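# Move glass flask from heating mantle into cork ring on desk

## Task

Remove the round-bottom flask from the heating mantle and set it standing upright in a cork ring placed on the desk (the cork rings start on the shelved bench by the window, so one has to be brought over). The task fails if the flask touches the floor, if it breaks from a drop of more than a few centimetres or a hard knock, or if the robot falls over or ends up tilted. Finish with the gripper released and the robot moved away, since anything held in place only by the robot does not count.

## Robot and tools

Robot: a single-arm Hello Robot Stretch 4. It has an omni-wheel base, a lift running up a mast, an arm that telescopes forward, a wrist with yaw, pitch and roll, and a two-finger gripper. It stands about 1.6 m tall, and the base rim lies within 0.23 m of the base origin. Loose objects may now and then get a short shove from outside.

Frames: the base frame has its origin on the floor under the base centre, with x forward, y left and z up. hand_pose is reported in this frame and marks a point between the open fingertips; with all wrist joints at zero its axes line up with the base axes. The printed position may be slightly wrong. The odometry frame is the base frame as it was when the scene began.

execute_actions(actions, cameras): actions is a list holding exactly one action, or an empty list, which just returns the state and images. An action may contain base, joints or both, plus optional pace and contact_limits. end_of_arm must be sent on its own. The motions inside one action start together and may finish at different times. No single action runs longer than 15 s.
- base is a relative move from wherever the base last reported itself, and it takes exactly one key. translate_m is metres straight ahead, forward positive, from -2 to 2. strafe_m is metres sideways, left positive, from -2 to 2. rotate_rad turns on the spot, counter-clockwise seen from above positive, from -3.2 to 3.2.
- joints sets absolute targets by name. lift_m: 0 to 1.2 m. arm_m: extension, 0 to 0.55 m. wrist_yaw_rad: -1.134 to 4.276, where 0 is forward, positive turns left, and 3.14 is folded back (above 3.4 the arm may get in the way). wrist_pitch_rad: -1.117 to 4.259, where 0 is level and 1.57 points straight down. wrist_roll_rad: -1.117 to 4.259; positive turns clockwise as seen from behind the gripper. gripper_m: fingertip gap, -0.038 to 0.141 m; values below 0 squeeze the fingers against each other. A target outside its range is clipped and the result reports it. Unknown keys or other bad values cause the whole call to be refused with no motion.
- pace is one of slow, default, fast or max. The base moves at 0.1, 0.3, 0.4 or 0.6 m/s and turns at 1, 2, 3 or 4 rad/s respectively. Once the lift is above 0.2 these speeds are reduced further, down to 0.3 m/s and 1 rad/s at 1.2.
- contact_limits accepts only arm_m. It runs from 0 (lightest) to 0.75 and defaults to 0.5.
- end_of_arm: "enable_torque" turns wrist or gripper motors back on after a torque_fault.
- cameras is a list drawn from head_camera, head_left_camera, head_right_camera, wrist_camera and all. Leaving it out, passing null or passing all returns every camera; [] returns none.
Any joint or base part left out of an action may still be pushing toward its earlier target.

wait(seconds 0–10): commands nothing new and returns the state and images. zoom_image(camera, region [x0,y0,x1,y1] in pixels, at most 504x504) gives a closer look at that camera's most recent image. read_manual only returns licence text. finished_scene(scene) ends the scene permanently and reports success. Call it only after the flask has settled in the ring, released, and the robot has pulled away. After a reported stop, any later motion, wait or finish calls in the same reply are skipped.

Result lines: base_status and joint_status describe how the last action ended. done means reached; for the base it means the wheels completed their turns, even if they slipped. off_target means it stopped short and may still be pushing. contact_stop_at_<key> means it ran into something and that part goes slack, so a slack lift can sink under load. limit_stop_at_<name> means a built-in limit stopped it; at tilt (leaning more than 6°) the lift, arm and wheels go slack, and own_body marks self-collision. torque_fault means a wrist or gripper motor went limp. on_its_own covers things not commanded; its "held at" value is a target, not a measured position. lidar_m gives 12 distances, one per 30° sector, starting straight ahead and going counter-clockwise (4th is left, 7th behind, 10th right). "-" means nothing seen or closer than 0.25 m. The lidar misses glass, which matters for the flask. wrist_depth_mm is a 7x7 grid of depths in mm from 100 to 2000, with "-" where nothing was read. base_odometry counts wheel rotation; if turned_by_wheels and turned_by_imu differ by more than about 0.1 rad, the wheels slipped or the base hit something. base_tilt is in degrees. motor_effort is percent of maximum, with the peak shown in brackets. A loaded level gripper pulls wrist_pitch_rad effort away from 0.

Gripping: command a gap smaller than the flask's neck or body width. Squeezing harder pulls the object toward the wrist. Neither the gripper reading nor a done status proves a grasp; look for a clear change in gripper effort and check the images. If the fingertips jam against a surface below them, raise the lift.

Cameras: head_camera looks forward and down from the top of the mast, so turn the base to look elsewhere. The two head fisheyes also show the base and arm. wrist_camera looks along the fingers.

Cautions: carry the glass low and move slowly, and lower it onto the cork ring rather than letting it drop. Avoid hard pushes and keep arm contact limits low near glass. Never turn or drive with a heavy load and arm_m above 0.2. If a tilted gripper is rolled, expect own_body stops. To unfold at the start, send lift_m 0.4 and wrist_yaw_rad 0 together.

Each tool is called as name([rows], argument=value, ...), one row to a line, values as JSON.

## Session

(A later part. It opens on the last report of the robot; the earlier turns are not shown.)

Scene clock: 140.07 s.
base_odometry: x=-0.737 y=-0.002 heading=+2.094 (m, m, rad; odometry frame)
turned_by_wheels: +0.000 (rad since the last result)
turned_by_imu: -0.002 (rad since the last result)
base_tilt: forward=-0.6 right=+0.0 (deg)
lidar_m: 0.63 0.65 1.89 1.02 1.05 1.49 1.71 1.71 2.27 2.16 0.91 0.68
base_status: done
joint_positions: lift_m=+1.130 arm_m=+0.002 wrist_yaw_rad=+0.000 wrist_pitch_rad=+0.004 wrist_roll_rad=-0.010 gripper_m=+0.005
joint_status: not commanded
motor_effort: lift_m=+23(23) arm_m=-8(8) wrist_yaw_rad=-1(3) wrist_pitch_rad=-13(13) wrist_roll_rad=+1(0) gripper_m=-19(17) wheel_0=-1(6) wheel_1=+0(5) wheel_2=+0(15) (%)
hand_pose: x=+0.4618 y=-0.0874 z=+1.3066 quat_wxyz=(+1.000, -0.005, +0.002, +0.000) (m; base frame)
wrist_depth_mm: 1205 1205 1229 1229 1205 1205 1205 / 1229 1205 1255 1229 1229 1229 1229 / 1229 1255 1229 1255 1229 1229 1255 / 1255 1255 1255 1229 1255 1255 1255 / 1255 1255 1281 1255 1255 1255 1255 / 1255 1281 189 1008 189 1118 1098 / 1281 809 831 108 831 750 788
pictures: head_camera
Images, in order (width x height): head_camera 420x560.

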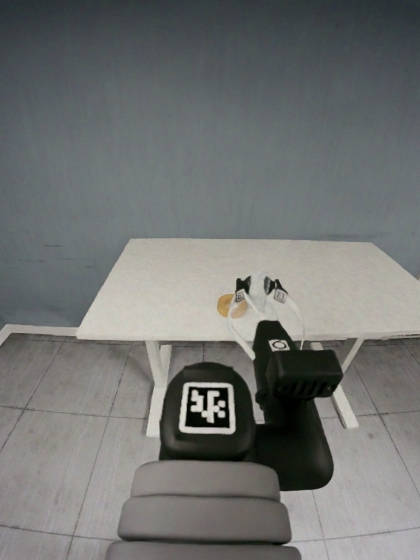

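execute_actions([
  {"joints":{"arm_m":0.345}},
], cameras=[])

execute_actions([
  {"joints":{"lift_m":0.96},"pace":"slow"},
], cameras=["head_right_camera"])

zoom_image(camera="head_right_camera", region=[130,250,290,370])

execute_actions([
  {"joints":{"lift_m":0.947},"pace":"slow"},
], cameras=[])

execute_actions([
  {"joints":{"lift_m":0.935},"pace":"slow"},
], cameras=["wrist_camera"])

Scene clock: 152.73 s.
base_odometry: x=-0.737 y=-0.002 heading=+2.094 (m, m, rad; odometry frame)
turned_by_wheels: +0.000 (rad since the last result)
turned_by_imu: +0.001 (rad since the last result)
base_tilt: forward=-0.6 right=+0.1 (deg)
lidar_m: 0.61 0.65 1.86 0.99 1.06 1.51 1.69 1.72 2.26 2.15 0.91 0.66
base_status: not commanded
joint_positions: lift_m=+1.130 arm_m=+0.344 wrist_yaw_rad=+0.000 wrist_pitch_rad=+0.004 wrist_roll_rad=-0.010 gripper_m=+0.005
joint_status: all done
motor_effort: lift_m=+23(23) arm_m=+8(8) wrist_yaw_rad=-2(0) wrist_pitch_rad=-12(12) wrist_roll_rad=+0(1) gripper_m=-18(15) wheel_0=-1(1) wheel_1=+0(0) wheel_2=+0(0) (%)
hand_pose: x=+0.8030 y=-0.0874 z=+1.3067 quat_wxyz=(+1.000, -0.005, +0.002, +0.000) (m; base frame)
wrist_depth_mm: 878 866 878 866 878 866 866 / 878 891 878 878 891 878 878 / 878 891 891 904 891 891 891 / 891 891 891 891 904 891 904 / 904 904 904 904 904 904 904 / 917 917 189 917 189 917 917 / 931 788 820 108 820 750 778
pictures: none
No camera images: the call's "cameras" was empty. Leave "cameras" out to get every camera's image.

Scene clock: 154.90 s.
base_odometry: x=-0.737 y=-0.002 heading=+2.094 (m, m, rad; odometry frame)
turned_by_wheels: +0.000 (rad since the last result)
turned_by_imu: +0.000 (rad since the last result)
base_tilt: forward=-0.6 right=+0.1 (deg)
lidar_m: 0.61 0.65 1.87 0.99 1.05 1.51 1.68 1.71 2.25 2.14 0.94 0.65
base_status: not commanded
joint_positions: lift_m=+0.960 arm_m=+0.344 wrist_yaw_rad=+0.000 wrist_pitch_rad=+0.004 wrist_roll_rad=-0.010 gripper_m=+0.005
joint_status: all done
motor_effort: lift_m=+16(22) arm_m=+8(8) wrist_yaw_rad=-2(2) wrist_pitch_rad=-12(12) wrist_roll_rad=-2(1) gripper_m=-18(18) wheel_0=-1(1) wheel_1=+0(0) wheel_2=+0(0) (%)
hand_pose: x=+0.8030 y=-0.0874 z=+1.1373 quat_wxyz=(+1.000, -0.005, +0.002, +0.000) (m; base frame)
wrist_depth_mm: 878 878 866 866 866 878 878 / 878 878 878 878 878 891 878 / 891 891 891 891 891 878 891 / 891 891 904 891 904 891 904 / 917 904 904 904 904 904 904 / 723 707 190 585 189 647 640 / 500 462 484 108 480 439 459
pictures: head_right_camera
Images, in order (width x height): head_right_camera 420x672.

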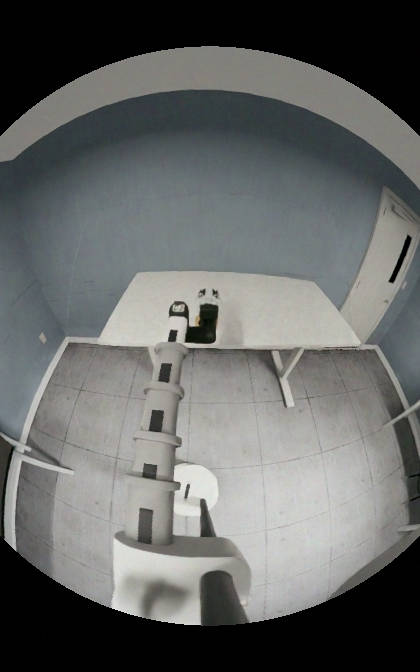

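Region (130, 250, 290, 370) of head_right_camera's 420x672 image, scaled by 3.150, with more detail than that image has; it fills the top 378 rows of this view, and the rest is white.

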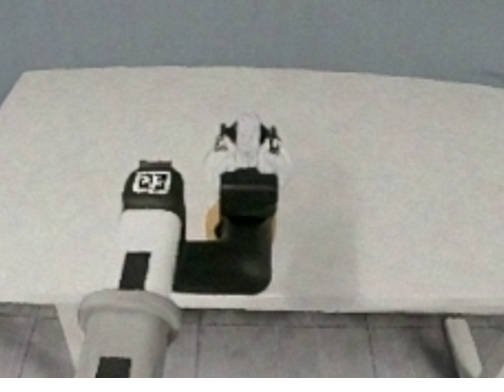

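Scene clock: 155.70 s.
base_odometry: x=-0.737 y=-0.002 heading=+2.094 (m, m, rad; odometry frame)
turned_by_wheels: +0.000 (rad since the last result)
turned_by_imu: +0.000 (rad since the last result)
base_tilt: forward=-0.6 right=+0.0 (deg)
lidar_m: 0.61 0.65 1.87 0.99 1.06 1.50 1.67 1.73 2.25 2.15 0.96 0.63
base_status: not commanded
joint_positions: lift_m=+0.947 arm_m=+0.344 wrist_yaw_rad=+0.000 wrist_pitch_rad=+0.004 wrist_roll_rad=-0.010 gripper_m=+0.005
joint_status: all done
motor_effort: lift_m=+16(15) arm_m=+8(8) wrist_yaw_rad=-2(2) wrist_pitch_rad=-12(13) wrist_roll_rad=+0(2) gripper_m=-18(16) wheel_0=-1(1) wheel_1=+0(0) wheel_2=+0(0) (%)
hand_pose: x=+0.8030 y=-0.0874 z=+1.1243 quat_wxyz=(+1.000, -0.005, +0.002, +0.000) (m; base frame)
wrist_depth_mm: 866 866 866 878 878 866 866 / 878 878 878 891 878 878 891 / 891 891 891 891 891 891 891 / 904 891 904 891 904 891 904 / 904 891 917 904 904 917 904 / 683 668 189 549 189 609 603 / 473 436 459 108 455 415 430
pictures: none
No camera images: the call's "cameras" was empty. Leave "cameras" out to get every camera's image.

Scene clock: 156.47 s.
base_odometry: x=-0.737 y=-0.002 heading=+2.094 (m, m, rad; odometry frame)
turned_by_wheels: +0.000 (rad since the last result)
turned_by_imu: +0.000 (rad since the last result)
base_tilt: forward=-0.6 right=+0.0 (deg)
lidar_m: 0.61 0.64 1.85 1.00 1.05 1.49 1.68 1.71 2.25 2.15 0.93 0.65
base_status: not commanded
joint_positions: lift_m=+0.935 arm_m=+0.344 wrist_yaw_rad=+0.000 wrist_pitch_rad=-0.002 wrist_roll_rad=-0.010 gripper_m=+0.005
joint_status: all done
motor_effort: lift_m=+13(14) arm_m=+8(8) wrist_yaw_rad=-1(2) wrist_pitch_rad=+5(12) wrist_roll_rad=-1(0) gripper_m=-18(18) wheel_0=-1(1) wheel_1=+0(0) wheel_2=+0(0) (%)
hand_pose: x=+0.8030 y=-0.0874 z=+1.1143 quat_wxyz=(+1.000, -0.005, -0.001, +0.000) (m; base frame)
wrist_depth_mm: 878 866 878 878 878 866 878 / 891 878 891 891 891 891 878 / 891 891 878 904 878 891 878 / 904 891 904 904 904 904 891 / 904 917 904 904 904 891 904 / 676 661 189 544 190 603 591 / 462 430 449 108 449 404 424
pictures: wrist_camera
camera_calibration (this result's frames):
wrist_camera: T_world_to_cam=[[0.0177765, -0.999428, -0.0287639, -0.0595253], [-0.0394829, 0.0280443, -0.998827, 1.19431], [0.999062, 0.0188913, -0.0389618, -0.527464], [0, 0, 0, 1]] pos_world=[0.575183, -0.0830205, 1.17065]
Images, in order (width x height): wrist_camera 616x392.

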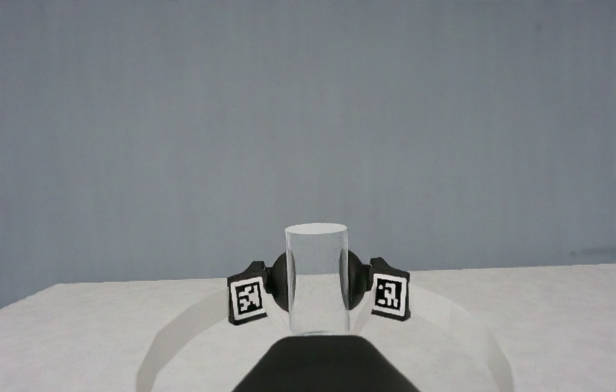

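execute_actions([
  {"joints":{"lift_m":0.95},"pace":"slow"},
], cameras=[])

execute_actions([
  {"base":{"strafe_m":0.011},"pace":"slow"},
], cameras=[])

execute_actions([
  {"joints":{"lift_m":0.937},"pace":"slow"},
], cameras=[])

execute_actions([
  {"joints":{"gripper_m":0.09},"pace":"slow"},
], cameras=[])

execute_actions([
  {"joints":{"arm_m":0.0}},
], cameras=["wrist_camera","head_camera"])

Scene clock: 167.43 s.
base_odometry: x=-0.737 y=-0.002 heading=+2.094 (m, m, rad; odometry frame)
turned_by_wheels: +0.000 (rad since the last result)
turned_by_imu: +0.001 (rad since the last result)
base_tilt: forward=-0.6 right=+0.1 (deg)
lidar_m: 0.60 0.65 1.88 0.99 1.06 1.50 1.69 1.73 2.25 2.16 0.94 0.68
base_status: not commanded
joint_positions: lift_m=+0.950 arm_m=+0.344 wrist_yaw_rad=+0.000 wrist_pitch_rad=+0.004 wrist_roll_rad=-0.010 gripper_m=+0.005
joint_status: all done
motor_effort: lift_m=+24(23) arm_m=+8(8) wrist_yaw_rad=+0(1) wrist_pitch_rad=-13(13) wrist_roll_rad=-2(0) gripper_m=-15(17) wheel_0=-1(1) wheel_1=+0(0) wheel_2=+0(0) (%)
hand_pose: x=+0.8030 y=-0.0874 z=+1.1268 quat_wxyz=(+1.000, -0.005, +0.002, +0.000) (m; base frame)
wrist_depth_mm: 878 878 878 878 878 878 866 / 878 891 878 866 891 891 878 / 891 891 891 891 878 891 891 / 904 891 891 904 904 904 891 / 904 904 904 904 891 904 904 / 691 676 189 559 189 615 609 / 480 442 466 108 462 418 439
pictures: none
No camera images: the call's "cameras" was empty. Leave "cameras" out to get every camera's image.

Scene clock: 168.33 s.
base_odometry: x=-0.747 y=-0.008 heading=+2.094 (m, m, rad; odometry frame)
turned_by_wheels: +0.000 (rad since the last result)
turned_by_imu: +0.000 (rad since the last result)
base_tilt: forward=-0.6 right=+0.1 (deg)
lidar_m: 0.62 0.66 1.85 0.99 1.01 1.46 1.69 1.71 2.26 2.16 0.95 0.67
base_status: done
joint_positions: lift_m=+0.950 arm_m=+0.344 wrist_yaw_rad=+0.000 wrist_pitch_rad=+0.004 wrist_roll_rad=-0.010 gripper_m=+0.005
joint_status: not commanded
motor_effort: lift_m=+23(24) arm_m=+8(8) wrist_yaw_rad=-3(1) wrist_pitch_rad=-11(10) wrist_roll_rad=+0(1) gripper_m=-17(17) wheel_0=+0(5) wheel_1=+2(3) wheel_2=+0(0) (%)
hand_pose: x=+0.8030 y=-0.0874 z=+1.1268 quat_wxyz=(+1.000, -0.005, +0.002, +0.000) (m; base frame)
wrist_depth_mm: 878 878 878 866 878 878 878 / 891 878 891 891 878 878 891 / 891 891 891 891 878 891 891 / 891 891 904 891 904 904 891 / 904 904 904 904 904 891 917 / 683 676 189 559 189 615 609 / 477 442 462 108 459 418 439
pictures: none
No camera images: the call's "cameras" was empty. Leave "cameras" out to get every camera's image.

Scene clock: 169.13 s.
base_odometry: x=-0.747 y=-0.008 heading=+2.094 (m, m, rad; odometry frame)
turned_by_wheels: +0.000 (rad since the last result)
turned_by_imu: +0.000 (rad since the last result)
base_tilt: forward=-0.6 right=+0.1 (deg)
lidar_m: 0.62 0.66 1.88 0.98 1.04 1.47 1.68 1.72 2.27 2.15 0.93 0.67
base_status: not commanded
joint_positions: lift_m=+0.937 arm_m=+0.344 wrist_yaw_rad=+0.000 wrist_pitch_rad=-0.001 wrist_roll_rad=-0.010 gripper_m=+0.005
joint_status: all done
motor_effort: lift_m=+14(22) arm_m=+8(8) wrist_yaw_rad=-2(3) wrist_pitch_rad=+5(11) wrist_roll_rad=-2(1) gripper_m=-16(16) wheel_0=+0(0) wheel_1=+2(2) wheel_2=+0(0) (%)
hand_pose: x=+0.8030 y=-0.0874 z=+1.1160 quat_wxyz=(+1.000, -0.005, -0.001, +0.000) (m; base frame)
wrist_depth_mm: 866 878 878 878 866 878 866 / 891 891 878 891 891 878 878 / 891 891 891 891 891 891 891 / 904 904 917 904 904 891 904 / 904 904 904 904 904 904 904 / 676 661 189 580 189 603 603 / 462 433 452 108 452 407 427
pictures: none
No camera images: the call's "cameras" was empty. Leave "cameras" out to get every camera's image.

Scene clock: 172.37 s.
base_odometry: x=-0.747 y=-0.008 heading=+2.094 (m, m, rad; odometry frame)
turned_by_wheels: +0.000 (rad since the last result)
turned_by_imu: +0.001 (rad since the last result)
base_tilt: forward=-0.6 right=+0.0 (deg)
lidar_m: 0.63 0.64 1.86 0.98 1.05 1.45 1.68 1.74 2.24 2.17 0.96 0.67
base_status: not commanded
joint_positions: lift_m=+0.937 arm_m=+0.344 wrist_yaw_rad=+0.000 wrist_pitch_rad=+0.002 wrist_roll_rad=-0.010 gripper_m=+0.090
joint_status: all done
motor_effort: lift_m=+15(15) arm_m=+8(8) wrist_yaw_rad=+0(0) wrist_pitch_rad=-6(6) wrist_roll_rad=-1(0) gripper_m=-1(18) wheel_0=+0(0) wheel_1=+2(2) wheel_2=+0(0) (%)
hand_pose: x=+0.8030 y=-0.0876 z=+1.1150 quat_wxyz=(+1.000, -0.005, +0.001, +0.000) (m; base frame)
wrist_depth_mm: 866 878 878 866 891 878 878 / 878 891 878 878 891 878 878 / 891 891 891 891 891 891 891 / 891 891 891 904 904 904 891 / 904 904 904 904 904 904 904 / 661 647 203 615 517 549 580 / 459 427 445 108 442 404 421
pictures: none
No camera images: the call's "cameras" was empty. Leave "cameras" out to get every camera's image.

Scene clock: 174.50 s.
base_odometry: x=-0.747 y=-0.008 heading=+2.094 (m, m, rad; odometry frame)
turned_by_wheels: +0.000 (rad since the last result)
turned_by_imu: +0.000 (rad since the last result)
base_tilt: forward=-0.6 right=+0.0 (deg)
lidar_m: 0.61 0.64 1.84 0.98 1.03 1.48 1.69 1.71 2.26 2.17 0.94 0.63
base_status: not commanded
joint_positions: lift_m=+0.937 arm_m=+0.002 wrist_yaw_rad=+0.000 wrist_pitch_rad=+0.002 wrist_roll_rad=-0.010 gripper_m=+0.090
joint_status: all done
joint sent to its limit — the command would take arm_m past its lower limit, so that joint was sent only as far as its limit.
motor_effort: lift_m=+15(15) arm_m=-8(8) wrist_yaw_rad=-1(1) wrist_pitch_rad=-7(7) wrist_roll_rad=+1(1) gripper_m=+0(1) wheel_0=+0(0) wheel_1=+2(2) wheel_2=+0(0) (%)
hand_pose: x=+0.4619 y=-0.0874 z=+1.1149 quat_wxyz=(+1.000, -0.005, +0.001, +0.000) (m; base frame)
wrist_depth_mm: 1229 1205 1205 1205 1205 1229 1229 / 1229 1229 1229 1229 1229 1229 1229 / 1255 1229 1255 1255 1229 1255 1255 / 1255 1255 1255 1229 1229 1255 1255 / 1255 1255 1118 1098 1042 1008 976 / 668 647 203 580 525 554 585 / 459 427 449 108 442 427 445
pictures: head_camera, wrist_camera
camera_calibration (this result's frames):
wrist_camera: T_world_to_cam=[[0.0174711, -0.999431, -0.0288406, -0.0532688], [-0.0438461, 0.0280515, -0.998644, 1.18327], [0.998886, 0.018712, -0.043331, -0.181673], [0, 0, 0, 1]] pos_world=[0.234282, -0.0830314, 1.17225]
Images, in order (width x height): head_camera 420x560, wrist_camera 616x392.

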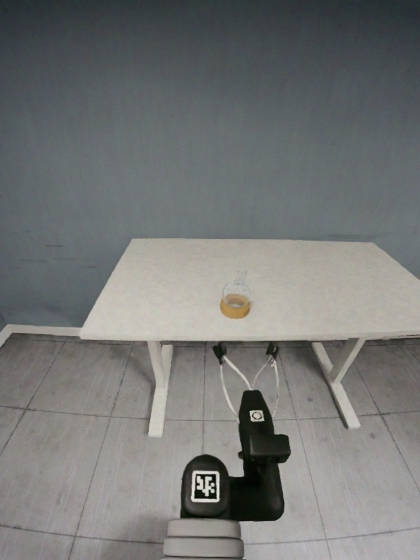

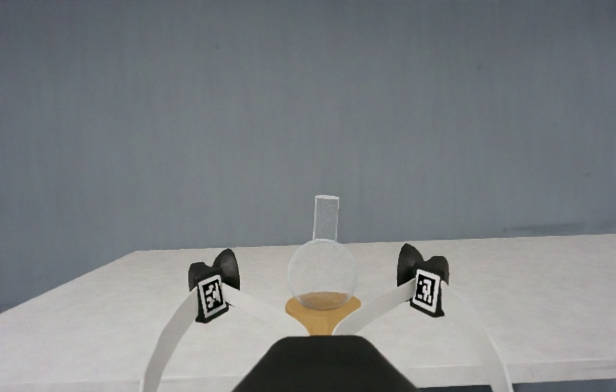

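Slight tilt (~4°), acceptable.

finished_scene(scene=2)

The scene is finished: the task was done.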